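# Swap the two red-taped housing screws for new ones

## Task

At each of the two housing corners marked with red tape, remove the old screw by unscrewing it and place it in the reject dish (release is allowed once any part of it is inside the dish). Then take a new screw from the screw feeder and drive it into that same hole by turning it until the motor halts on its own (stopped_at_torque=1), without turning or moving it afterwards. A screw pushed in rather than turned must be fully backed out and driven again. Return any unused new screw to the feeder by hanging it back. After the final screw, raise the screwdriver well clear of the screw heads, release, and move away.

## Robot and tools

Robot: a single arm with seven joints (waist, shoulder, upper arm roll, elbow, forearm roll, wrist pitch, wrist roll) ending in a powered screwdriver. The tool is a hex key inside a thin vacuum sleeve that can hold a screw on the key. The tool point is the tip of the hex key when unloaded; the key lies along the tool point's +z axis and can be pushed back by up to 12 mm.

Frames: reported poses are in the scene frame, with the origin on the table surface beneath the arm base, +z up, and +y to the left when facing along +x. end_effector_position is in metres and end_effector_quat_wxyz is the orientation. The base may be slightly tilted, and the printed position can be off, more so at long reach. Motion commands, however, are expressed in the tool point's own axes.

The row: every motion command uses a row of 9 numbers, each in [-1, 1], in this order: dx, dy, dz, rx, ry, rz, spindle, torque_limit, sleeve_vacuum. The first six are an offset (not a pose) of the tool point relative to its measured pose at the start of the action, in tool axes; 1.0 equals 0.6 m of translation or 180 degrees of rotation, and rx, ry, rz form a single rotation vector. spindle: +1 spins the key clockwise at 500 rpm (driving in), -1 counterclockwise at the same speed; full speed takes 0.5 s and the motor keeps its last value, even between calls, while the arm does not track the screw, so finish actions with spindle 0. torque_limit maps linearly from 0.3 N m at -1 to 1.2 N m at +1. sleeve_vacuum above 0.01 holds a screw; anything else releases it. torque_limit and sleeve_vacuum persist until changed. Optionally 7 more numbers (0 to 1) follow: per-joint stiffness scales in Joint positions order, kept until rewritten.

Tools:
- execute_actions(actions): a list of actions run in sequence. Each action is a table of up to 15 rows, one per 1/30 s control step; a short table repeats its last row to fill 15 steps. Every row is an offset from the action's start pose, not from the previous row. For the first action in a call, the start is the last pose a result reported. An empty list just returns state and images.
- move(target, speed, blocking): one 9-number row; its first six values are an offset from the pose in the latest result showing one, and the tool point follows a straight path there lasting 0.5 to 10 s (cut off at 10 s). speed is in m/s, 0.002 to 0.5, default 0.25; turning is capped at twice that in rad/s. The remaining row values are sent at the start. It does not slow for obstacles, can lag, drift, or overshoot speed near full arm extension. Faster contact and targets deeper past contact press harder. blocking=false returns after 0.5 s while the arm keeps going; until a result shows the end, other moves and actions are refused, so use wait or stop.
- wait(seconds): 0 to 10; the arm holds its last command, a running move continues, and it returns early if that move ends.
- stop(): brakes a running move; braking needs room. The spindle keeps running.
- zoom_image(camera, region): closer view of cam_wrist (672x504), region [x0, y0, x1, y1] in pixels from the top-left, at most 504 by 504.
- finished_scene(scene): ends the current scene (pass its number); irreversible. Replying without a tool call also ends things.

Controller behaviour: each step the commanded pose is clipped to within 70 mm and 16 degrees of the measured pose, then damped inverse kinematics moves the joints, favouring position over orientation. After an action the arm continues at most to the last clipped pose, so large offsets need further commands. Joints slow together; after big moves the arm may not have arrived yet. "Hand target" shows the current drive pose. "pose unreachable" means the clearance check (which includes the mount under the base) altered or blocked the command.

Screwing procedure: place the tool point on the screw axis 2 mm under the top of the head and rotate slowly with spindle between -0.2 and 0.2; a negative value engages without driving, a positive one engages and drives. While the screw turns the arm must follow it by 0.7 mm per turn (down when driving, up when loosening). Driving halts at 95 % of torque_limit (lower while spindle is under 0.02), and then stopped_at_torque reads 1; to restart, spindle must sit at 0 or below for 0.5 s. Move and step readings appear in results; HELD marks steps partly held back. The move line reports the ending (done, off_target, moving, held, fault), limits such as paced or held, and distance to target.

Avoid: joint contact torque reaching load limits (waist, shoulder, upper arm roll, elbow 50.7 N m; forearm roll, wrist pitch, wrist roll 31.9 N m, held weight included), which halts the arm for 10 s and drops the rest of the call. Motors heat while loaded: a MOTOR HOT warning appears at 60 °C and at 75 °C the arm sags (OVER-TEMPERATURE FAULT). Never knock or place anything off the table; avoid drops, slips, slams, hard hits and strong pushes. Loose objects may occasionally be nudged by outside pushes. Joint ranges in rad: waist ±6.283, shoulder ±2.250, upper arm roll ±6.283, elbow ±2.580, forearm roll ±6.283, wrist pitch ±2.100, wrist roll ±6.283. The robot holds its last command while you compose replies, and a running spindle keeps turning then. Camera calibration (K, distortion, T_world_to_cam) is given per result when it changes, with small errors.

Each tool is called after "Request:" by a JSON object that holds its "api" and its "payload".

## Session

Request:
{"api": "execute_actions", "payload": {"actions": []}}

Scene clock: 0.00 s.
end_effector_position=(+0.4355, +0.2341, +0.0611) sleeve_vacuum_kpa=0 screw_detected=0 stopped_at_torque=0 turns=0.00 end_effector_quat_wxyz=(+0.120, +0.601, +0.692, -0.381)
Joint positions: [-0.057  0.217  0.003  1.301 -0.003  1.622  1.514]
Joint velocities: [ 0. -0.  0.  0.  0. -0.  0.]
Joint torques (N m, as the joint torque sensors report them, + toward a larger angle): no reading
Hand target: +0.435, +0.234, +0.061; +0.120, +0.601, +0.692, -0.381
Joint stiffness scale: [1. 1. 1. 1. 1. 1. 1.]
camera_calibration (this result's frames):
cam_wrist: T_world_to_cam=[[-0.224459, 0.744882, -0.628307, 0.034498], [0.911275, -0.0679861, -0.406148, -0.279273], [-0.345249, -0.663724, -0.663532, 0.622769], [0, 0, 0, 1]] pos_world=[0.477248, 0.368663, 0.321476]

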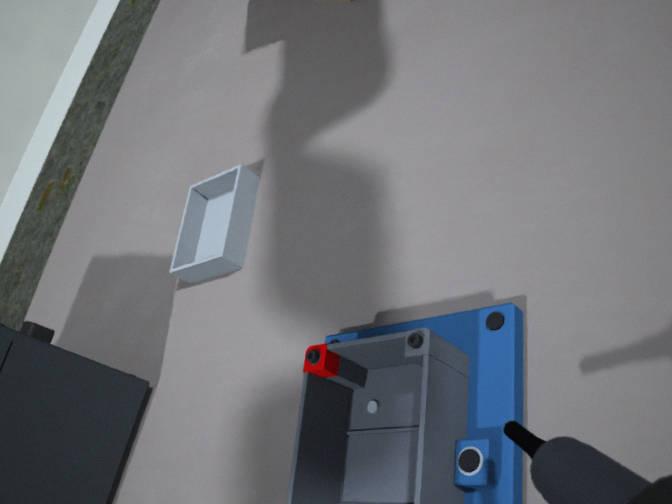

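Request:
{"api": "move", "payload": {"target": [-0.2215,0.042,-0.1607,-0.121,0.2322,0.0422,0,0,0], "speed": 0.2}}

Scene clock: 7.73 s.
end_effector_position=(+0.5207, +0.1972, +0.1986) sleeve_vacuum_kpa=0 screw_detected=0 stopped_at_torque=0 turns=0.00 end_effector_quat_wxyz=(+0.003, +0.708, +0.706, -0.005)
Joint positions: [ 0.675  0.404  0.381  1.373 -0.862  1.792  2.46 ]
Joint velocities: [ 0.007  0.003 -0.004 -0.001 -0.     0.001  0.   ]
Joint torques (N m, as the joint torque sensors report them, + toward a larger angle): [ 14.09 -11.67   8.24  -6.17  -0.43   0.77   0.13]
Hand target: +0.522, +0.201, +0.200; +0.001, +0.706, +0.708, -0.001
Off the commanded pose: 0.003 m, 1 deg.
Joint stiffness scale: [1. 1. 1. 1. 1. 1. 1.]
move: done
camera_calibration (this result's frames):
cam_wrist: T_world_to_cam=[[0.0281204, 0.999593, -0.00473673, -0.138077], [0.997871, -0.0283502, -0.0587284, -0.425486], [-0.0588388, -0.00307518, -0.998263, 0.506085], [0, 0, 0, 1]] pos_world=[0.45824, 0.127514, 0.479564]

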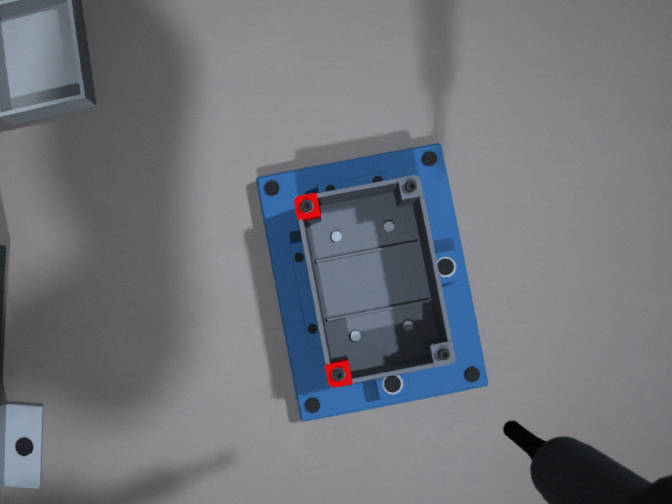

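Request:
{"api": "zoom_image", "payload": {"camera": "cam_wrist", "region": [450, 370, 570, 460]}}

Request:
{"api": "zoom_image", "payload": {"camera": "cam_wrist", "region": [260, 180, 480, 400]}}

Region (450, 370, 570, 460) of cam_wrist's 672x504 image, scaled by 4.200; it fills the top 378 rows of this view, and the rest is white.

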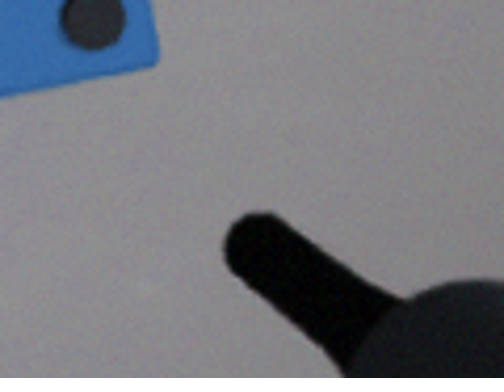

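Region (260, 180, 480, 400) of cam_wrist's 672x504 image, scaled by 2.291.

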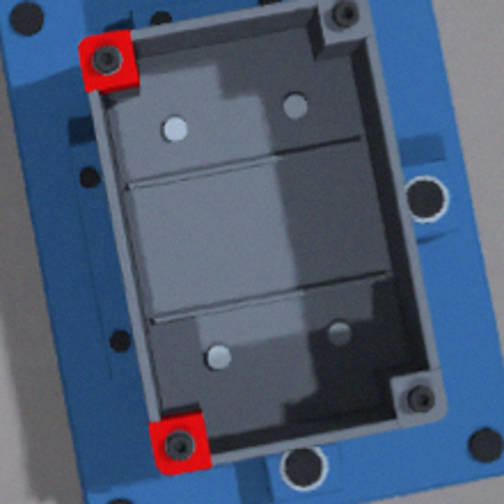

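Request:
{"api": "move", "payload": {"target": [-0.113,-0.0103,0.207,-0.0023,0.0032,0,0,1,1], "speed": 0.15}}

Request:
{"api": "zoom_image", "payload": {"camera": "cam_wrist", "region": [444, 376, 564, 466]}}

Scene clock: 19.00 s.
end_effector_position=(+0.5110, +0.1274, +0.0777) sleeve_vacuum_kpa=14 screw_detected=0 stopped_at_torque=0 turns=0.00 end_effector_quat_wxyz=(+0.001, +0.710, +0.705, -0.002)
Joint positions: [ 0.623  0.529  0.309  1.631 -0.911  1.47   2.662]
Joint velocities: [ 0.     0.003 -0.006  0.     0.    -0.003 -0.   ]
Joint torques (N m, as the joint torque sensors report them, + toward a larger angle): [ 15.33 -13.2    8.85  -6.19  -0.33   0.83   0.12]
Hand target: +0.514, +0.127, +0.075; +0.003, +0.709, +0.706, +0.000
Off the commanded pose: 0.004 m, 0 deg.
Joint stiffness scale: [1. 1. 1. 1. 1. 1. 1.]
move: off_target
camera_calibration (this result's frames):
cam_wrist: T_world_to_cam=[[0.0316661, 0.999493, 0.00319264, -0.0709798], [0.997803, -0.0314262, -0.0583182, -0.424455], [-0.0581883, 0.00503233, -0.998293, 0.383233], [0, 0, 0, 1]] pos_world=[0.44807, 0.0556763, 0.358051]

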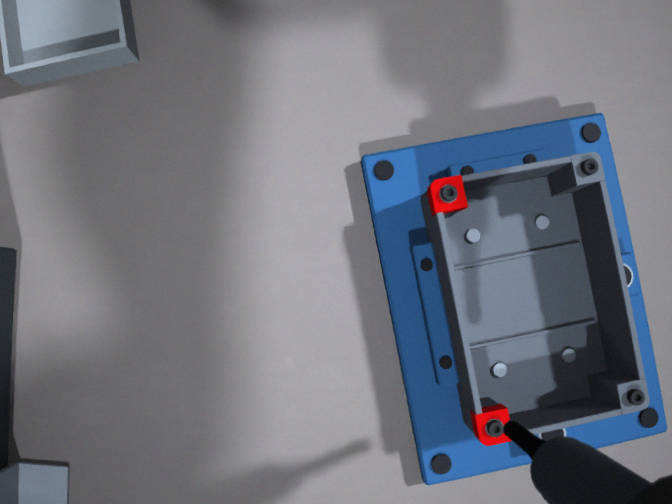

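Region (444, 376, 564, 466) of cam_wrist's 672x504 image, scaled by 4.200; it fills the top 378 rows of this view, and the rest is white.

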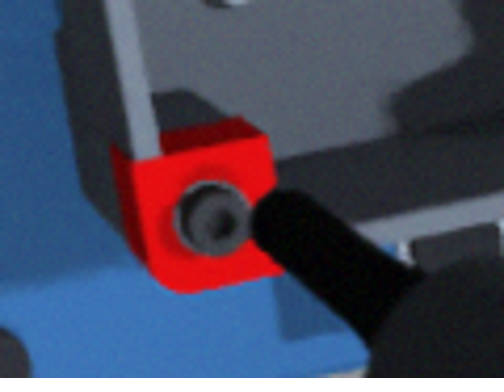

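Request:
{"api": "execute_actions", "payload": {"actions": [[[-0.001,0.006,0.005,-0.002,0.0013,0,0,1,1],[-0.0015,0.007,0.006,-0.002,0.0013,0,0,1,1],[-0.002,0.008,0.007,-0.002,0.0013,0,0,1,1],[-0.0025,0.009,0.008,-0.002,0.0013,0,0,1,1],[-0.003,0.0097,0.0095,-0.002,0.0013,0,0,1,1],[-0.0035,0.0103,0.011,-0.002,0.0013,0,0,1,1],[-0.0035,0.0103,0.0125,-0.002,0.0013,0,0,1,1],[-0.0035,0.0103,0.014,-0.002,0.0013,0,0,1,1],[-0.0035,0.0103,0.0155,-0.002,0.0013,0,0,1,1],[-0.0035,0.0103,0.017,-0.002,0.0013,0,0,1,1],[-0.0035,0.0103,0.0185,-0.002,0.0013,0,0,1,1],[-0.0035,0.0103,0.02,-0.002,0.0013,0,0,1,1],[-0.0035,0.0103,0.0212,-0.002,0.0013,0,0,1,1]]]}}

Request:
{"api": "wait", "payload": {"seconds": 0.4}}

Request:
{"api": "zoom_image", "payload": {"camera": "cam_wrist", "region": [444, 376, 564, 466]}}

Scene clock: 27.63 s.
end_effector_position=(+0.5145, +0.1242, +0.0687) sleeve_vacuum_kpa=14 screw_detected=0 stopped_at_torque=0 turns=0.00 end_effector_quat_wxyz=(+0.001, +0.711, +0.703, -0.001)
Joint positions: [ 0.618  0.543  0.298  1.634 -0.921  1.45   2.663]
Joint velocities: [-0.009  0.01  -0.024  0.016 -0.    -0.027  0.001]
Joint torques (N m, as the joint torque sensors report them, + toward a larger angle): [ 15.69 -14.57   8.74  -5.93  -0.34   1.21   0.12]
Hand target: +0.517, +0.125, +0.065; +0.002, +0.710, +0.705, +0.001
Off the commanded pose: 0.005 m, 0 deg.
Joint stiffness scale: [1. 1. 1. 1. 1. 1. 1.]
Step readings (end_effector_position):
0: (+0.5109, +0.1274, +0.0776)
1: (+0.5110, +0.1273, +0.0774)
2: (+0.5110, +0.1273, +0.0771)
4: (+0.5113, +0.1272, +0.0761)
8: (+0.5127, +0.1255, +0.0737)
15: end_effector_position above
camera_calibration (this result's frames):
cam_wrist: T_world_to_cam=[[0.0357223, 0.99935, 0.00480382, -0.0700998], [0.997744, -0.0353906, -0.0570511, -0.428118], [-0.0568441, 0.00683097, -0.99836, 0.373544], [0, 0, 0, 1]] pos_world=[0.45089, 0.0523512, 0.348844]

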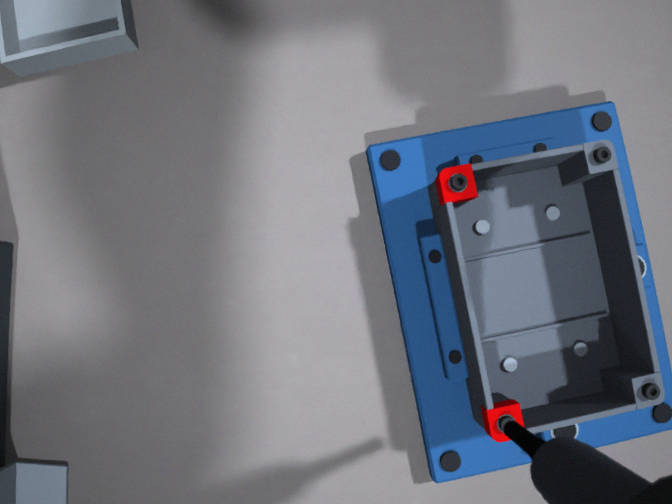

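Scene clock: 28.03 s.
end_effector_position=(+0.5142, +0.1243, +0.0678) sleeve_vacuum_kpa=14 screw_detected=0 stopped_at_torque=0 turns=0.00 end_effector_quat_wxyz=(+0.000, +0.711, +0.703, -0.002)
Joint positions: [ 0.618  0.543  0.297  1.636 -0.921  1.448  2.663]
Joint velocities: [ 0.    -0.001 -0.     0.    -0.    -0.     0.   ]
Joint torques (N m, as the joint torque sensors report them, + toward a larger angle): [ 15.37 -13.79   8.77  -6.21  -0.28   0.92   0.15]
Hand target: +0.517, +0.125, +0.065; +0.002, +0.710, +0.705, +0.001
Off the commanded pose: 0.004 m, 0 deg.
Joint stiffness scale: [1. 1. 1. 1. 1. 1. 1.]
wait: 0.40 s; at rest by 0.17 s
camera_calibration (this result's frames):
cam_wrist: T_world_to_cam=[[0.0359972, 0.999338, 0.00528024, -0.0703377], [0.997676, -0.0356304, -0.0580823, -0.427733], [-0.0578558, 0.00735876, -0.998298, 0.373077], [0, 0, 0, 1]] pos_world=[0.450855, 0.0523055, 0.347969]

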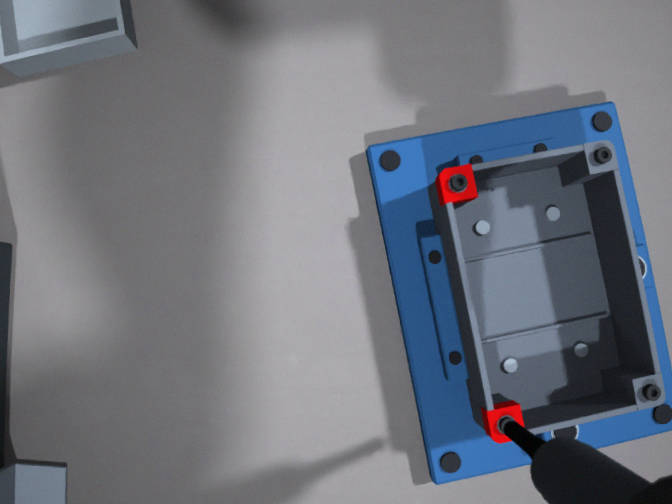

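Region (444, 376, 564, 466) of cam_wrist's 672x504 image, scaled by 4.200; it fills the top 378 rows of this view, and the rest is white.

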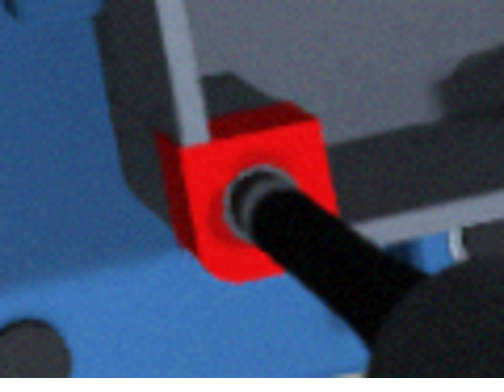

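Request:
{"api": "execute_actions", "payload": {"actions": [[[0.002,0.0047,0.0053,-0.0023,0.0005,0,-0.15,1,1],[0.0023,0.0047,0.0059,-0.0023,0.0005,0,-0.15,1,1],[0.0026,0.0047,0.0065,-0.0023,0.0005,0,-0.15,1,1],[0.0029,0.0047,0.0071,-0.0023,0.0005,0,-0.15,1,1],[0.0029,0.0047,0.0077,-0.0023,0.0005,0,-0.15,1,1],[0.0029,0.0047,0.0083,-0.0023,0.0005,0,-0.15,1,1],[0.0029,0.0047,0.0089,-0.0023,0.0005,0,-0.15,1,1],[0.0029,0.0047,0.0095,-0.0023,0.0005,0,-0.15,1,1],[0.0029,0.0047,0.0101,-0.0023,0.0005,0,-0.15,1,1],[0.0029,0.0047,0.0107,-0.0023,0.0005,0,-0.15,1,1],[0.0029,0.0047,0.0113,-0.0023,0.0005,0,-0.15,1,1],[0.0029,0.0047,0.0119,-0.0023,0.0005,0,-0.15,1,1],[0.0029,0.0047,0.0125,-0.0023,0.0005,0,-0.15,1,1],[0.0029,0.0047,0.0131,-0.0023,0.0005,0,-0.15,1,1],[0.0029,0.0047,0.0137,-0.0023,0.0005,0,-0.15,1,1]],[[0.001,0.003,0.006,-0.001,0,0,-0.15,1,1],[0.001,0.003,0.0063,-0.001,0,0,-0.15,1,1],[0.001,0.003,0.0066,-0.001,0,0,-0.15,1,1],[0.001,0.003,0.0069,-0.001,0,0,-0.15,1,1],[0.001,0.003,0.0072,-0.001,0,0,-0.15,1,1],[0.001,0.003,0.0075,-0.001,0,0,-0.15,1,1],[0.001,0.003,0.0078,-0.001,0,0,-0.15,1,1],[0.001,0.003,0.008,-0.001,0,0,-0.15,1,1],[0.001,0.003,0.008,-0.001,0,0,-0.15,1,1],[0.001,0.003,0.008,-0.001,0,0,-0.15,1,1],[0.001,0.003,0.008,-0.001,0,0,-0.15,1,1],[0.001,0.003,0.008,-0.001,0,0,-0.15,1,1],[0.001,0.003,0.008,-0.001,0,0,-0.15,1,1],[0.001,0.003,0.008,-0.001,0,0,-0.15,1,1],[0.001,0.003,0.008,-0.001,0,0,0,1,1]]]}}

Request:
{"api": "zoom_image", "payload": {"camera": "cam_wrist", "region": [444, 376, 564, 466]}}

Scene clock: 42.90 s.
end_effector_position=(+0.5132, +0.1245, +0.0607) sleeve_vacuum_kpa=14 screw_detected=0 stopped_at_torque=0 turns=-1.18 end_effector_quat_wxyz=(+0.000, +0.713, +0.701, -0.002)
Joint positions: [ 0.612  0.543  0.289  1.652 -0.925  1.428  2.663]
Joint velocities: [-0.002 -0.001 -0.001  0.001 -0.    -0.002  0.   ]
Joint torques (N m, as the joint torque sensors report them, + toward a larger angle): [ 15.38 -13.85   9.17  -6.09  -0.29   1.02   0.12]
Hand target: +0.516, +0.125, +0.058; +0.001, +0.712, +0.702, -0.000
Off the commanded pose: 0.004 m, 0 deg.
Joint stiffness scale: [1. 1. 1. 1. 1. 1. 1.]
Step readings (end_effector_position; steps 1 to 15: 1st action; 16 to 30: 2nd action):
0: (+0.5142, +0.1243, +0.0678)
1: (+0.5142, +0.1242, +0.0677)
2: (+0.5141, +0.1241, +0.0674)
4: (+0.5138, +0.1240, +0.0666)
8: (+0.5136, +0.1243, +0.0651)
15: (+0.5138, +0.1246, +0.0628)
16: (+0.5138, +0.1246, +0.0625)
17: (+0.5137, +0.1245, +0.0622)
19: (+0.5135, +0.1244, +0.0618)
23: (+0.5133, +0.1244, +0.0611)
30: end_effector_position above
camera_calibration (this result's frames):
cam_wrist: T_world_to_cam=[[0.0405057, 0.99917, 0.00435206, -0.0727574], [0.997472, -0.0401815, -0.0586154, -0.426436], [-0.0583919, 0.00671531, -0.998271, 0.366286], [0, 0, 0, 1]] pos_world=[0.449693, 0.0531024, 0.340974]

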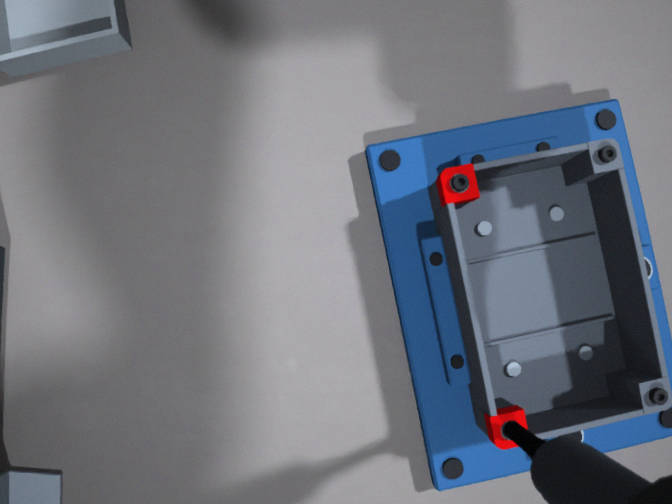

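Region (444, 376, 564, 466) of cam_wrist's 672x504 image, scaled by 4.200; it fills the top 378 rows of this view, and the rest is white.

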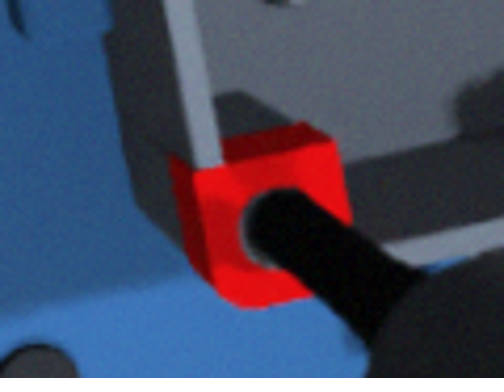

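Request:
{"api": "execute_actions", "payload": {"actions": [[[0.003,0.006,-0.006,-0.0023,0.0005,0,0,1,1],[0.005,0.0087,-0.012,-0.0023,0.0005,0,0,1,1],[0.005,0.0087,-0.018,-0.0023,0.0005,0,0,1,1],[0.005,0.0087,-0.02,-0.0023,0.0005,0,0,1,1],[0.005,0.0087,-0.02,-0.0023,0.0005,0,0,1,1],[0.005,0.0087,-0.02,-0.0023,0.0005,0,0,1,1],[0.005,0.0087,-0.02,-0.0023,0.0005,0,0,1,1],[0.005,0.0087,-0.02,-0.0023,0.0005,0,0,1,1],[0.005,0.0087,-0.017,-0.0023,0.0005,0,0,1,1],[0.005,0.0087,-0.013,-0.0023,0.0005,0,0,1,1],[0.005,0.0087,-0.009,-0.0023,0.0005,0,0,1,1],[0.005,0.0087,-0.005,-0.0023,0.0005,0,0,1,1],[0.005,0.0087,-0.002,-0.0023,0.0005,0,0,1,1],[0.005,0.0087,0.001,-0.0023,0.0005,0,0,1,1],[0.005,0.0087,0.0028,-0.0023,0.0005,0,0,1,1]]]}}

Request:
{"api": "wait", "payload": {"seconds": 0.5}}

Request:
{"api": "zoom_image", "payload": {"camera": "cam_wrist", "region": [444, 376, 564, 466]}}

Scene clock: 54.33 s.
end_effector_position=(+0.5168, +0.1263, +0.0654) sleeve_vacuum_kpa=14 screw_detected=0 stopped_at_torque=0 turns=-1.18 end_effector_quat_wxyz=(+0.002, +0.713, +0.701, -0.001)
Joint positions: [ 0.614  0.539  0.291  1.641 -0.925  1.437  2.653]
Joint velocities: [-0.034  0.01  -0.023  0.079  0.    -0.105 -0.   ]
Joint torques (N m, as the joint torque sensors report them, + toward a larger angle): [ 15.1  -14.01   8.53  -5.56  -0.4    1.07   0.15]
Hand target: +0.518, +0.127, +0.059; +0.002, +0.713, +0.701, +0.001
Off the commanded pose: 0.007 m, 0 deg.
Joint stiffness scale: [1. 1. 1. 1. 1. 1. 1.]
Step readings (end_effector_position):
0: (+0.5132, +0.1246, +0.0607)
1: (+0.5133, +0.1246, +0.0608)
2: (+0.5138, +0.1248, +0.0612)
4: (+0.5159, +0.1266, +0.0643)
8: (+0.5185, +0.1275, +0.0687)
15: end_effector_position above
camera_calibration (this result's frames):
cam_wrist: T_world_to_cam=[[0.0410205, 0.999151, 0.0037504, -0.0748848], [0.997728, -0.0407608, -0.0536351, -0.430141], [-0.0534367, 0.00594202, -0.998554, 0.368719], [0, 0, 0, 1]] pos_world=[0.451939, 0.0550974, 0.345395]

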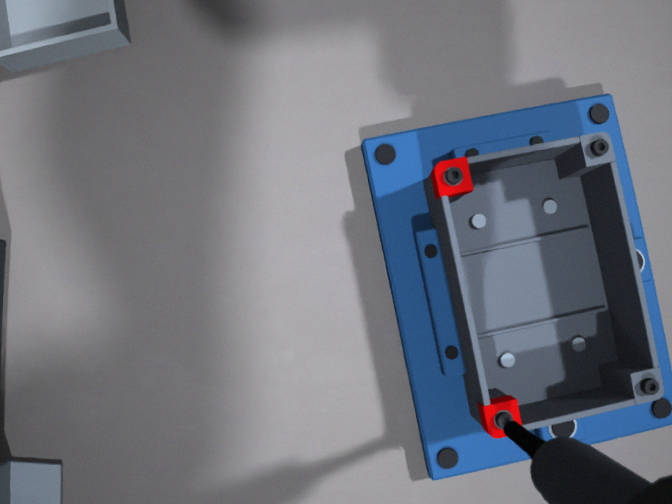

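Scene clock: 54.83 s.
end_effector_position=(+0.5153, +0.1266, +0.0619) sleeve_vacuum_kpa=14 screw_detected=0 stopped_at_torque=0 turns=-1.18 end_effector_quat_wxyz=(+0.001, +0.713, +0.701, -0.002)
Joint positions: [ 0.61   0.54   0.289  1.647 -0.925  1.431  2.653]
Joint velocities: [-0.001  0.001  0.     0.     0.     0.001  0.001]
Joint torques (N m, as the joint torque sensors report them, + toward a larger angle): [ 15.26 -13.87   8.73  -6.12  -0.38   0.88   0.09]
Hand target: +0.518, +0.127, +0.059; +0.002, +0.713, +0.701, +0.001
Off the commanded pose: 0.004 m, 0 deg.
Joint stiffness scale: [1. 1. 1. 1. 1. 1. 1.]
wait: 0.50 s; at rest by 0.27 s
camera_calibration (this result's frames):
cam_wrist: T_world_to_cam=[[0.0427003, 0.99908, 0.00402212, -0.0760249], [0.997444, -0.0423989, -0.0575139, -0.428173], [-0.0572905, 0.00646771, -0.998337, 0.367019], [0, 0, 0, 1]] pos_world=[0.451351, 0.0554272, 0.342088]

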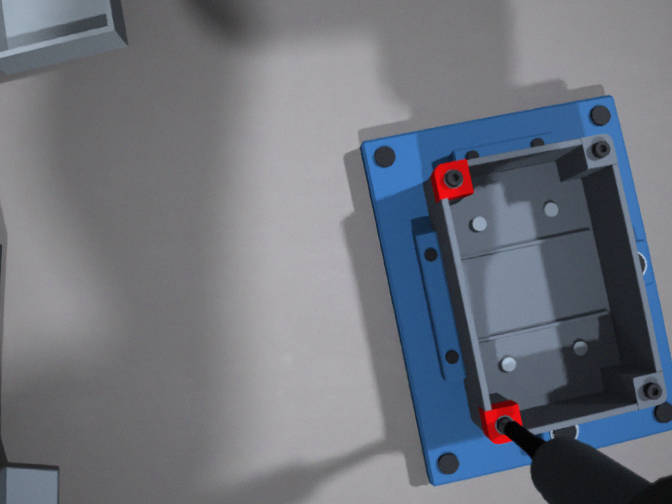

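Region (444, 376, 564, 466) of cam_wrist's 672x504 image, scaled by 4.200; it fills the top 378 rows of this view, and the rest is white.

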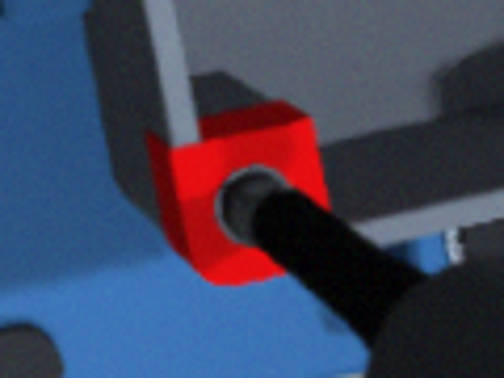

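Request:
{"api": "execute_actions", "payload": {"actions": [[[0.0013,0.0052,0.0054,-0.0018,0.0009,0,-0.15,1,1],[0.0013,0.0052,0.006,-0.0018,0.0009,0,-0.15,1,1],[0.0013,0.0052,0.0066,-0.0018,0.0009,0,-0.15,1,1],[0.0013,0.0052,0.0072,-0.0018,0.0009,0,-0.15,1,1],[0.0013,0.0052,0.0078,-0.0018,0.0009,0,-0.15,1,1],[0.0013,0.0052,0.0084,-0.0018,0.0009,0,-0.15,1,1],[0.0013,0.0052,0.009,-0.0018,0.0009,0,-0.15,1,1],[0.0013,0.0052,0.0096,-0.0018,0.0009,0,-0.15,1,1],[0.0013,0.0052,0.0102,-0.0018,0.0009,0,-0.15,1,1],[0.0013,0.0052,0.0108,-0.0018,0.0009,0,-0.15,1,1],[0.0013,0.0052,0.0114,-0.0018,0.0009,0,-0.15,1,1],[0.0013,0.0052,0.012,-0.0018,0.0009,0,-0.15,1,1],[0.0013,0.0052,0.0126,-0.0018,0.0009,0,-0.15,1,1],[0.0013,0.0052,0.0132,-0.0018,0.0009,0,-0.15,1,1],[0.0013,0.0052,0.0138,-0.0018,0.0009,0,0,1,1]]]}}

Request:
{"api": "wait", "payload": {"seconds": 0.3}}

Request:
{"api": "zoom_image", "payload": {"camera": "cam_wrist", "region": [444, 376, 564, 466]}}

Scene clock: 64.07 s.
end_effector_position=(+0.5162, +0.1257, +0.0583) sleeve_vacuum_kpa=14 screw_detected=0 stopped_at_torque=0 turns=-1.74 end_effector_quat_wxyz=(+0.002, +0.714, +0.700, -0.001)
Joint positions: [ 0.608  0.542  0.284  1.654 -0.928  1.419  2.653]
Joint velocities: [-0.001 -0.002 -0.012  0.017 -0.004 -0.02   0.001]
Joint torques (N m, as the joint torque sensors report them, + toward a larger angle): [ 14.07 -13.02   7.62  -5.04  -0.35   0.62   0.1 ]
Hand target: +0.518, +0.127, +0.054; +0.002, +0.714, +0.701, +0.001
Off the commanded pose: 0.005 m, 0 deg.
Joint stiffness scale: [1. 1. 1. 1. 1. 1. 1.]
Step readings (end_effector_position):
0: (+0.5153, +0.1266, +0.0619)
1: (+0.5153, +0.1267, +0.0618)
2: (+0.5153, +0.1267, +0.0616)
4: (+0.5155, +0.1266, +0.0611)
8: (+0.5155, +0.1264, +0.0598)
15: end_effector_position above
camera_calibration (this result's frames):
cam_wrist: T_world_to_cam=[[0.0456467, 0.998952, 0.00327026, -0.0765828], [0.997434, -0.0453961, -0.0553653, -0.429037], [-0.0551589, 0.00578911, -0.998461, 0.362447], [0, 0, 0, 1]] pos_world=[0.451424, 0.0549277, 0.338385]

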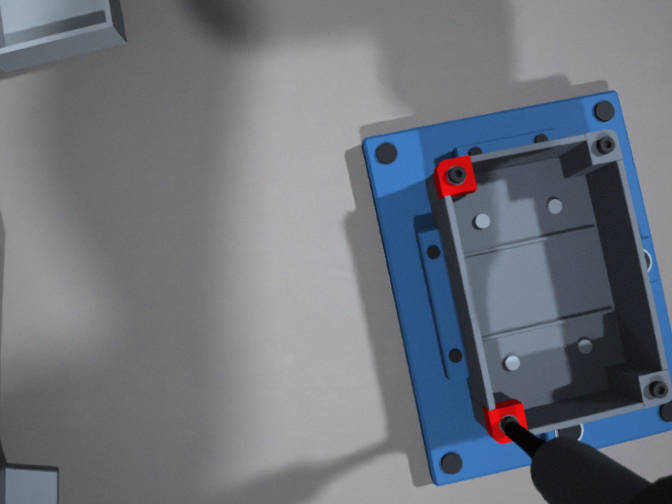

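Scene clock: 64.37 s.
end_effector_position=(+0.5161, +0.1257, +0.0578) sleeve_vacuum_kpa=14 screw_detected=0 stopped_at_torque=0 turns=-1.74 end_effector_quat_wxyz=(+0.002, +0.715, +0.699, -0.001)
Joint positions: [ 0.608  0.542  0.283  1.655 -0.929  1.418  2.653]
Joint velocities: [ 0.001  0.001 -0.001  0.    -0.    -0.     0.002]
Joint torques (N m, as the joint torque sensors report them, + toward a larger angle): [ 14.07 -12.69   7.92  -5.55  -0.3    0.7    0.06]
Hand target: +0.518, +0.127, +0.054; +0.002, +0.714, +0.701, +0.001
Off the commanded pose: 0.005 m, 0 deg.
Joint stiffness scale: [1. 1. 1. 1. 1. 1. 1.]
wait: 0.30 s; at rest by 0.17 s
camera_calibration (this result's frames):
cam_wrist: T_world_to_cam=[[0.0462479, 0.998924, 0.00337382, -0.0769049], [0.997417, -0.0459918, -0.0551782, -0.428958], [-0.0549636, 0.00591698, -0.998471, 0.361865], [0, 0, 0, 1]] pos_world=[0.451296, 0.0549525, 0.337902]

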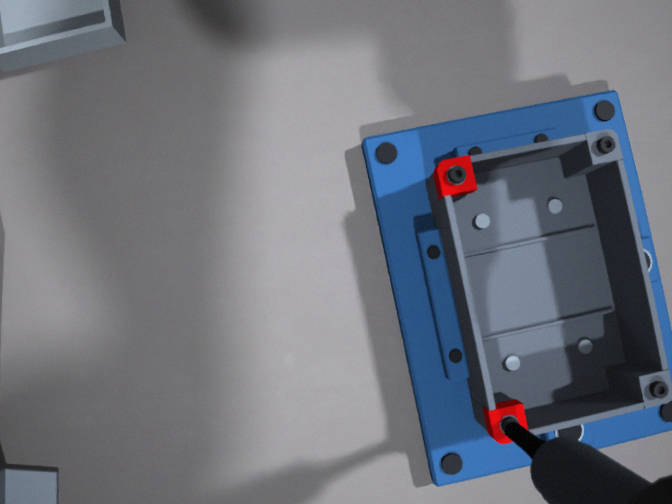

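Region (444, 376, 564, 466) of cam_wrist's 672x504 image, scaled by 4.200; it fills the top 378 rows of this view, and the rest is white.

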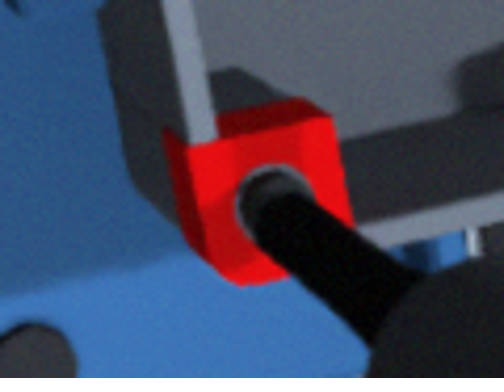

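Request:
{"api": "execute_actions", "payload": {"actions": [[[0.0028,0.0036,0.007,-0.0009,0.0009,0,-0.15,1,1],[0.0029,0.0034,0.007,-0.0009,0.0009,0,-0.15,1,1],[0.003,0.0032,0.007,-0.0009,0.0009,0,-0.15,1,1],[0.0031,0.003,0.007,-0.0009,0.0009,0,-0.15,1,1],[0.0032,0.0028,0.007,-0.0009,0.0009,0,-0.15,1,1],[0.0033,0.0026,0.007,-0.0009,0.0009,0,-0.15,1,1],[0.0033,0.0024,0.007,-0.0009,0.0009,0,-0.15,1,1],[0.0033,0.0022,0.007,-0.0009,0.0009,0,-0.15,1,1],[0.0033,0.002,0.007,-0.0009,0.0009,0,-0.15,1,1],[0.0033,0.0018,0.007,-0.0009,0.0009,0,-0.15,1,1],[0.0033,0.0016,0.007,-0.0009,0.0009,0,-0.15,1,1],[0.0033,0.0015,0.007,-0.0009,0.0009,0,-0.15,1,1],[0.0033,0.0015,0.007,-0.0009,0.0009,0,-0.15,1,1],[0.0033,0.0015,0.007,-0.0009,0.0009,0,-0.15,1,1],[0.0033,0.0015,0.007,-0.0009,0.0009,0,0,1,1]]]}}

Request:
{"api": "zoom_image", "payload": {"camera": "cam_wrist", "region": [444, 376, 564, 466]}}

Scene clock: 75.13 s.
end_effector_position=(+0.5151, +0.1258, +0.0568) sleeve_vacuum_kpa=14 screw_detected=0 stopped_at_torque=0 turns=-2.29 end_effector_quat_wxyz=(+0.001, +0.716, +0.698, -0.001)
Joint positions: [ 0.608  0.542  0.282  1.66  -0.929  1.415  2.653]
Joint velocities: [-0.    -0.     0.    -0.     0.    -0.001 -0.   ]
Joint torques (N m, as the joint torque sensors report them, + toward a larger angle): [ 13.89 -12.38   7.88  -5.34   0.06   0.77   0.15]
Hand target: +0.517, +0.128, +0.054; +0.002, +0.715, +0.699, +0.001
Off the commanded pose: 0.004 m, 0 deg.
Joint stiffness scale: [1. 1. 1. 1. 1. 1. 1.]
Step readings (end_effector_position):
0: (+0.5161, +0.1257, +0.0578)
1: (+0.5161, +0.1257, +0.0578)
2: (+0.5161, +0.1256, +0.0577)
4: (+0.5161, +0.1253, +0.0576)
8: (+0.5158, +0.1252, +0.0573)
15: end_effector_position above
camera_calibration (this result's frames):
cam_wrist: T_world_to_cam=[[0.0493894, 0.998771, 0.00422094, -0.0786327], [0.997232, -0.0490773, -0.0558461, -0.427488], [-0.0555703, 0.00696746, -0.99843, 0.360961], [0, 0, 0, 1]] pos_world=[0.450247, 0.0550411, 0.336853]

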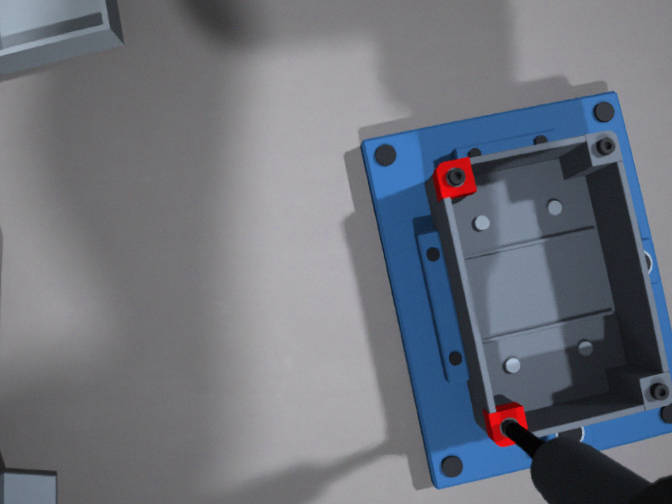

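Region (444, 376, 564, 466) of cam_wrist's 672x504 image, scaled by 4.200; it fills the top 378 rows of this view, and the rest is white.

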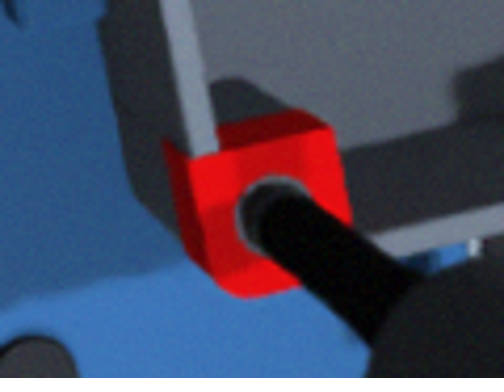

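Centered on the chamfer; just needs some rotation.

Request:
{"api": "execute_actions", "payload": {"actions": [[[0.003,0.003,0.0054,-0.001,0.0005,0,-0.12,1,1],[0.003,0.003,0.0054,-0.001,0.0005,0,-0.12,1,1],[0.003,0.003,0.0054,-0.001,0.0005,0,-0.12,1,1],[0.003,0.003,0.0054,-0.001,0.0005,0,-0.12,1,1],[0.003,0.003,0.0054,-0.001,0.0005,0,-0.12,1,1],[0.003,0.003,0.0054,-0.001,0.0005,0,-0.12,1,1],[0.003,0.003,0.0054,-0.001,0.0005,0,-0.12,1,1],[0.003,0.003,0.0054,-0.001,0.0005,0,-0.12,1,1],[0.003,0.003,0.0054,-0.001,0.0005,0,-0.12,1,1],[0.003,0.003,0.0054,-0.001,0.0005,0,-0.12,1,1],[0.003,0.003,0.0054,-0.001,0.0005,0,-0.12,1,1],[0.003,0.003,0.0054,-0.001,0.0005,0,0,1,1]]]}}

Scene clock: 80.17 s.
end_effector_position=(+0.5151, +0.1259, +0.0567) sleeve_vacuum_kpa=14 screw_detected=0 stopped_at_torque=0 turns=-2.64 end_effector_quat_wxyz=(+0.001, +0.716, +0.698, -0.001)
Joint positions: [ 0.608  0.542  0.282  1.66  -0.929  1.415  2.653]
Joint velocities: [-0.001 -0.     0.    -0.     0.     0.    -0.   ]
Joint torques (N m, as the joint torque sensors report them, + toward a larger angle): [ 13.63 -12.52   7.75  -4.99   0.2    0.89   0.14]
Hand target: +0.517, +0.128, +0.054; +0.002, +0.716, +0.698, +0.000
Off the commanded pose: 0.004 m, 0 deg.
Joint stiffness scale: [1. 1. 1. 1. 1. 1. 1.]
Step readings (end_effector_position):
0: (+0.5151, +0.1258, +0.0568)
1: (+0.5151, +0.1259, +0.0567)
2: (+0.5151, +0.1259, +0.0567)
4: (+0.5151, +0.1258, +0.0567)
8: (+0.5151, +0.1258, +0.0567)
15: end_effector_position above
camera_calibration (this result's frames):
cam_wrist: T_world_to_cam=[[0.0497124, 0.998754, 0.00428728, -0.0788072], [0.997218, -0.0493963, -0.0558276, -0.427371], [-0.0555462, 0.00705067, -0.998431, 0.360873], [0, 0, 0, 1]] pos_world=[0.450145, 0.0550541, 0.336786]

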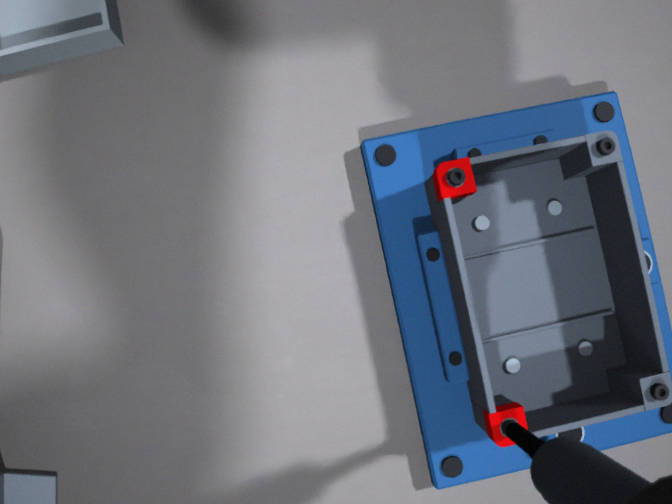

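Request:
{"api": "execute_actions", "payload": {"actions": [[[0.003,0.0031,0.0054,-0.001,0.0005,0,-0.15,1,1],[0.0031,0.0033,0.0054,-0.001,0.0005,0,-0.15,1,1],[0.0032,0.0035,0.0055,-0.001,0.0005,0,-0.15,1,1],[0.0033,0.0037,0.0056,-0.001,0.0005,0,-0.15,1,1],[0.0034,0.0039,0.0057,-0.001,0.0005,0,-0.15,1,1],[0.0035,0.0041,0.0058,-0.001,0.0005,0,-0.15,1,1],[0.0036,0.0043,0.0059,-0.001,0.0005,0,-0.15,1,1],[0.0037,0.0045,0.006,-0.001,0.0005,0,-0.15,1,1],[0.0038,0.0047,0.0061,-0.001,0.0005,0,-0.15,1,1],[0.0039,0.0049,0.0062,-0.001,0.0005,0,-0.15,1,1],[0.004,0.005,0.0063,-0.001,0.0005,0,-0.15,1,1],[0.004,0.005,0.0063,-0.001,0.0005,0,-0.15,1,1],[0.004,0.005,0.0063,-0.001,0.0005,0,-0.15,1,1],[0.004,0.005,0.0063,-0.001,0.0005,0,-0.15,1,1],[0.004,0.005,0.0063,-0.001,0.0005,0,0,1,1]]]}}

Scene clock: 90.73 s.
end_effector_position=(+0.5151, +0.1260, +0.0563) sleeve_vacuum_kpa=14 screw_detected=0 stopped_at_torque=0 turns=-3.20 end_effector_quat_wxyz=(+0.001, +0.716, +0.698, -0.001)
Joint positions: [ 0.607  0.542  0.282  1.66  -0.929  1.414  2.653]
Joint velocities: [-0.001 -0.002 -0.    -0.    -0.    -0.002 -0.001]
Joint torques (N m, as the joint torque sensors report them, + toward a larger angle): [ 13.49 -12.46   7.44  -5.19  -0.04   0.97   0.11]
Hand target: +0.518, +0.128, +0.053; +0.002, +0.716, +0.698, +0.000
Off the commanded pose: 0.005 m, 0 deg.
Joint stiffness scale: [1. 1. 1. 1. 1. 1. 1.]
Step readings (end_effector_position):
0: (+0.5151, +0.1259, +0.0567)
1: (+0.5151, +0.1259, +0.0567)
2: (+0.5151, +0.1259, +0.0567)
4: (+0.5151, +0.1259, +0.0567)
8: (+0.5151, +0.1259, +0.0566)
15: end_effector_position above
camera_calibration (this result's frames):
cam_wrist: T_world_to_cam=[[0.0489688, 0.998793, 0.00389602, -0.0785103], [0.997236, -0.0486735, -0.0561319, -0.427554], [-0.0558745, 0.00663396, -0.998416, 0.360665], [0, 0, 0, 1]] pos_world=[0.450368, 0.0552124, 0.3364]

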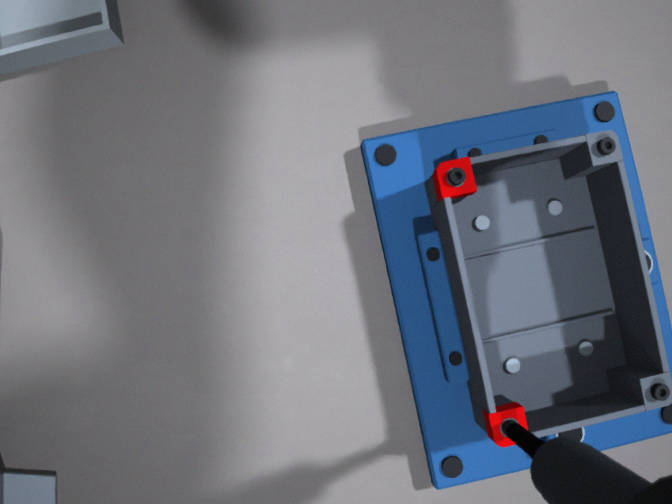

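Request:
{"api": "execute_actions", "payload": {"actions": []}}

Scene clock: 105.73 s.
end_effector_position=(+0.5151, +0.1260, +0.0562) sleeve_vacuum_kpa=14 screw_detected=0 stopped_at_torque=0 turns=-3.20 end_effector_quat_wxyz=(+0.001, +0.716, +0.698, -0.001)
Joint positions: [ 0.607  0.542  0.282  1.66  -0.929  1.414  2.653]
Joint velocities: [ 0.    -0.001 -0.    -0.    -0.    -0.     0.   ]
Joint torques (N m, as the joint torque sensors report them, + toward a larger angle): [ 13.47 -12.48   7.39  -5.01  -0.1    0.96   0.27]
Hand target: +0.518, +0.128, +0.053; +0.002, +0.716, +0.698, +0.000
Off the commanded pose: 0.005 m, 0 deg.
Joint stiffness scale: [1. 1. 1. 1. 1. 1. 1.]
camera_calibration (this result's frames):
cam_wrist: T_world_to_cam=[[0.0488835, 0.998797, 0.00384692, -0.0784722], [0.997238, -0.0485908, -0.0561728, -0.42757], [-0.0559183, 0.00658222, -0.998414, 0.360649], [0, 0, 0, 1]] pos_world=[0.450392, 0.055228, 0.336361]

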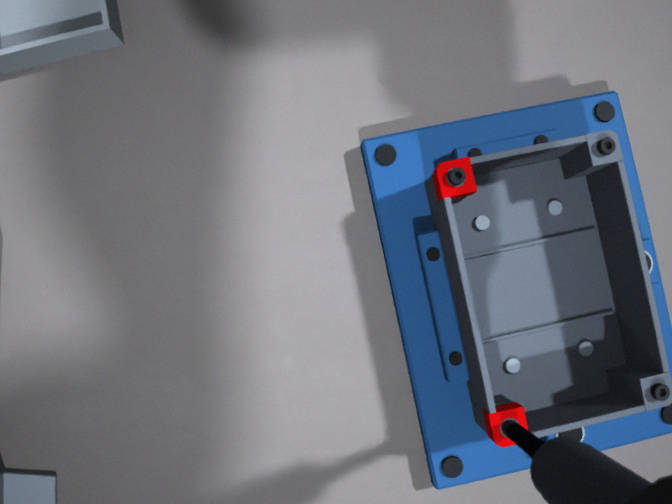

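Request:
{"api": "execute_actions", "payload": {"actions": [[[0.0015,0.0057,-0.008,0,0,0,0,1,1],[0.0015,0.0057,-0.016,0,0,0,0,1,1],[0.0015,0.0057,-0.024,0,0,0,0,1,1],[0.0015,0.0057,-0.028,0,0,0,0,1,1],[0.0015,0.0057,-0.028,0,0,0,0,1,1],[0.0015,0.0057,-0.028,0,0,0,0,1,1],[0.0015,0.0057,-0.028,0,0,0,0,1,1],[0.0015,0.0057,-0.028,0,0,0,0,1,1],[0.0015,0.0057,-0.025,0,0,0,0,1,1],[0.0015,0.0057,-0.021,0,0,0,0,1,1],[0.0015,0.0057,-0.017,0,0,0,0,1,1],[0.0015,0.0057,-0.013,0,0,0,0,1,1],[0.0015,0.0057,-0.010,0,0,0,0,1,1],[0.0015,0.0057,-0.008,0,0,0,0,1,1],[0.0015,0.0057,-0.0065,0,0,0,0,1,1]]]}}

Request:
{"api": "wait", "payload": {"seconds": 0.5}}

Request:
{"api": "zoom_image", "payload": {"camera": "cam_wrist", "region": [444, 376, 564, 466]}}

Scene clock: 112.03 s.
end_effector_position=(+0.5192, +0.1270, +0.0662) sleeve_vacuum_kpa=14 screw_detected=0 stopped_at_torque=0 turns=-3.20 end_effector_quat_wxyz=(+0.002, +0.716, +0.698, -0.000)
Joint positions: [ 0.613  0.54   0.292  1.635 -0.925  1.441  2.64 ]
Joint velocities: [-0.035  0.011 -0.006  0.067 -0.    -0.084  0.001]
Joint torques (N m, as the joint torque sensors report them, + toward a larger angle): [ 15.17 -13.81   9.01  -6.01  -0.41   0.62   0.19]
Hand target: +0.518, +0.127, +0.060; +0.001, +0.716, +0.699, -0.002
Off the commanded pose: 0.006 m, 0 deg.
Joint stiffness scale: [1. 1. 1. 1. 1. 1. 1.]
Step readings (end_effector_position):
0: (+0.5151, +0.1260, +0.0562)
1: (+0.5155, +0.1259, +0.0564)
2: (+0.5161, +0.1263, +0.0576)
4: (+0.5176, +0.1276, +0.0626)
8: (+0.5208, +0.1282, +0.0691)
15: end_effector_position above
camera_calibration (this result's frames):
cam_wrist: T_world_to_cam=[[0.0498776, 0.998745, 0.00445773, -0.0802724], [0.997328, -0.0495673, -0.0536738, -0.431078], [-0.0533856, 0.00712294, -0.998549, 0.369413], [0, 0, 0, 1]] pos_world=[0.453651, 0.056173, 0.346097]

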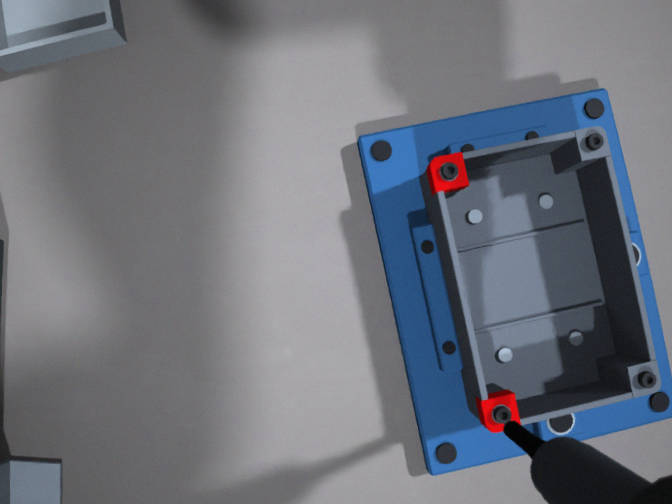

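Scene clock: 112.53 s.
end_effector_position=(+0.5178, +0.1271, +0.0632) sleeve_vacuum_kpa=14 screw_detected=0 stopped_at_torque=0 turns=-3.20 end_effector_quat_wxyz=(+0.001, +0.717, +0.697, -0.002)
Joint positions: [ 0.609  0.541  0.291  1.64  -0.925  1.436  2.64 ]
Joint velocities: [-0.002 -0.    -0.     0.    -0.    -0.001 -0.001]
Joint torques (N m, as the joint torque sensors report them, + toward a larger angle): [ 15.43 -14.03   8.8   -6.14  -0.36   0.95   0.13]
Hand target: +0.518, +0.127, +0.060; +0.001, +0.716, +0.699, -0.002
Off the commanded pose: 0.003 m, 0 deg.
Joint stiffness scale: [1. 1. 1. 1. 1. 1. 1.]
wait: 0.50 s; at rest by 0.23 s
camera_calibration (this result's frames):
cam_wrist: T_world_to_cam=[[0.0517065, 0.998652, 0.0045092, -0.0812457], [0.997037, -0.0513644, -0.0572563, -0.429205], [-0.0569475, 0.00745637, -0.998349, 0.368132], [0, 0, 0, 1]] pos_world=[0.453098, 0.0563455, 0.343316]

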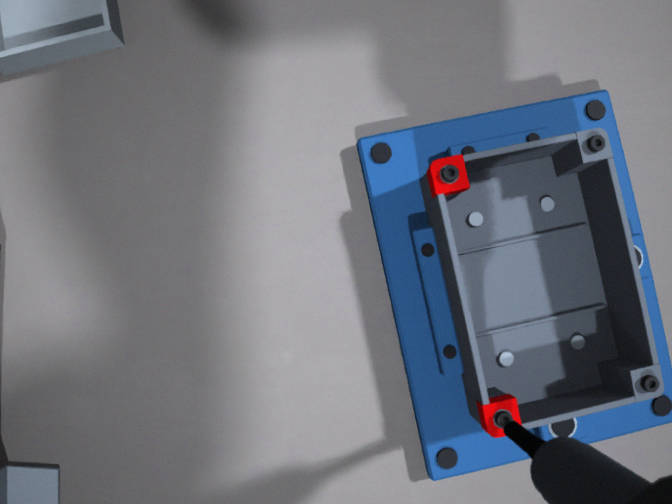

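Region (444, 376, 564, 466) of cam_wrist's 672x504 image, scaled by 4.200; it fills the top 378 rows of this view, and the rest is white.

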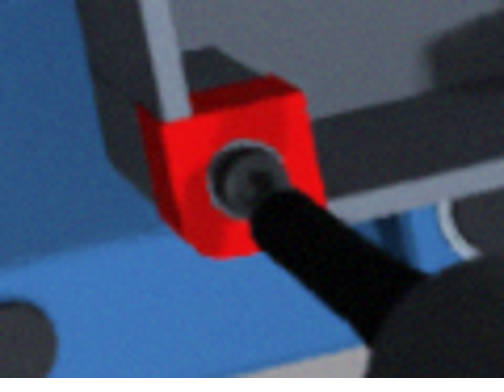

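Request:
{"api": "zoom_image", "payload": {"camera": "cam_wrist", "region": [484, 400, 532, 436]}}

Region (484, 400, 532, 436) of cam_wrist's 672x504 image, scaled by 10.500; it fills the top 378 rows of this view, and the rest is white.

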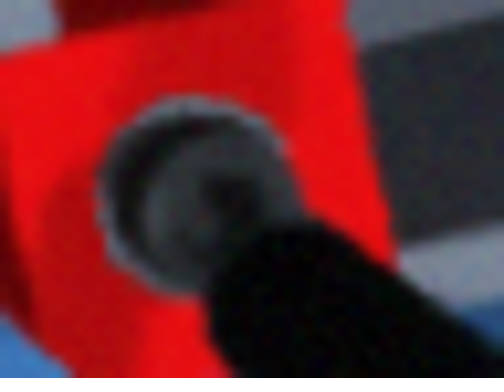

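Request:
{"api": "execute_actions", "payload": {"actions": [[[-0.0008,0.0008,0.0056,0,0,0,-0.15,1,1],[-0.001,0.0004,0.0062,0,0,0,-0.15,1,1],[-0.0012,0,0.0068,0,0,0,-0.15,1,1],[-0.0014,-0.0004,0.0074,0,0,0,-0.15,1,1],[-0.0015,-0.0008,0.008,0,0,0,-0.15,1,1],[-0.0015,-0.001,0.0086,0,0,0,-0.15,1,1],[-0.0015,-0.001,0.0092,0,0,0,-0.15,1,1],[-0.0015,-0.001,0.0098,0,0,0,-0.15,1,1],[-0.0015,-0.001,0.0104,0,0,0,-0.15,1,1],[-0.0015,-0.001,0.011,0,0,0,-0.15,1,1],[-0.0015,-0.001,0.011,0,0,0,-0.15,1,1],[-0.0015,-0.001,0.011,0,0,0,-0.15,1,1],[-0.0015,-0.001,0.011,0,0,0,-0.15,1,1],[-0.0015,-0.001,0.011,0,0,0,-0.15,1,1],[-0.0015,-0.001,0.011,0,0,0,0,1,1]]]}}

Request:
{"api": "wait", "payload": {"seconds": 0.3}}

Request:
{"api": "zoom_image", "payload": {"camera": "cam_wrist", "region": [484, 400, 532, 436]}}

Scene clock: 137.37 s.
end_effector_position=(+0.5157, +0.1260, +0.0596) sleeve_vacuum_kpa=14 screw_detected=0 stopped_at_torque=0 turns=-3.75 end_effector_quat_wxyz=(-0.000, +0.718, +0.696, -0.003)
Joint positions: [ 0.607  0.543  0.289  1.649 -0.925  1.427  2.641]
Joint velocities: [ 0.    -0.001  0.     0.001 -0.    -0.     0.002]
Joint torques (N m, as the joint torque sensors report them, + toward a larger angle): [ 14.55 -13.66   8.22  -6.26  -0.72   0.71   0.03]
Hand target: +0.517, +0.126, +0.057; +0.001, +0.717, +0.697, -0.002
Off the commanded pose: 0.003 m, 0 deg.
Joint stiffness scale: [1. 1. 1. 1. 1. 1. 1.]
Step readings (end_effector_position):
0: (+0.5178, +0.1271, +0.0631)
1: (+0.5177, +0.1271, +0.0631)
2: (+0.5176, +0.1270, +0.0630)
4: (+0.5172, +0.1267, +0.0625)
8: (+0.5163, +0.1260, +0.0611)
15: end_effector_position above
camera_calibration (this result's frames):
cam_wrist: T_world_to_cam=[[0.0562391, 0.998409, 0.00401582, -0.0822826], [0.996634, -0.0558979, -0.0599691, -0.426429], [-0.0596492, 0.00737491, -0.998192, 0.365869], [0, 0, 0, 1]] pos_world=[0.451445, 0.0556169, 0.339966]

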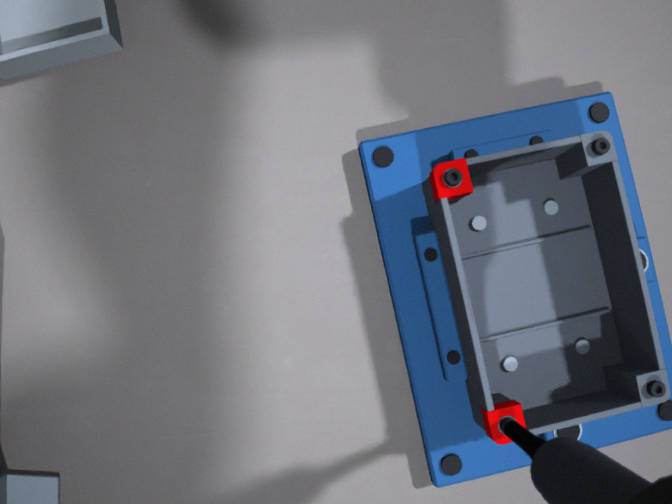

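Scene clock: 137.67 s.
end_effector_position=(+0.5157, +0.1260, +0.0596) sleeve_vacuum_kpa=14 screw_detected=0 stopped_at_torque=0 turns=-3.75 end_effector_quat_wxyz=(-0.000, +0.718, +0.696, -0.003)
Joint positions: [ 0.607  0.543  0.289  1.649 -0.925  1.427  2.641]
Joint velocities: [-0.001 -0.001  0.     0.     0.    -0.001  0.001]
Joint torques (N m, as the joint torque sensors report them, + toward a larger angle): [ 14.59 -13.44   8.23  -5.85  -0.78   0.78   0.  ]
Hand target: +0.517, +0.126, +0.057; +0.001, +0.717, +0.697, -0.002
Off the commanded pose: 0.003 m, 0 deg.
Joint stiffness scale: [1. 1. 1. 1. 1. 1. 1.]
wait: 0.30 s; at rest by 0.17 s
camera_calibration (this result's frames):
cam_wrist: T_world_to_cam=[[0.0562126, 0.998411, 0.0040124, -0.0822664], [0.996635, -0.0558717, -0.0599684, -0.42643], [-0.059649, 0.00736988, -0.998192, 0.365868], [0, 0, 0, 1]] pos_world=[0.451443, 0.0556139, 0.339964]

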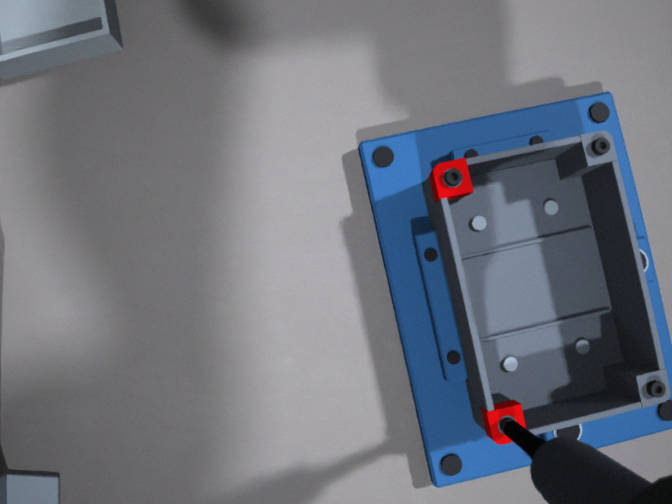

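Region (484, 400, 532, 436) of cam_wrist's 672x504 image, scaled by 10.500; it fills the top 378 rows of this view, and the rest is white.

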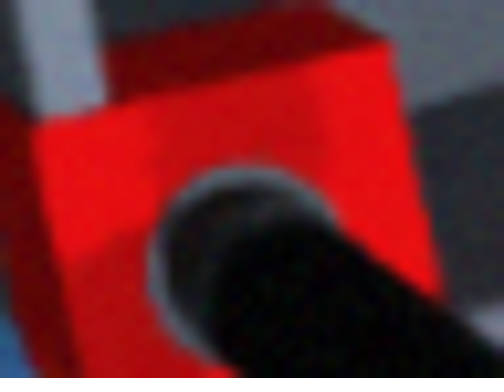

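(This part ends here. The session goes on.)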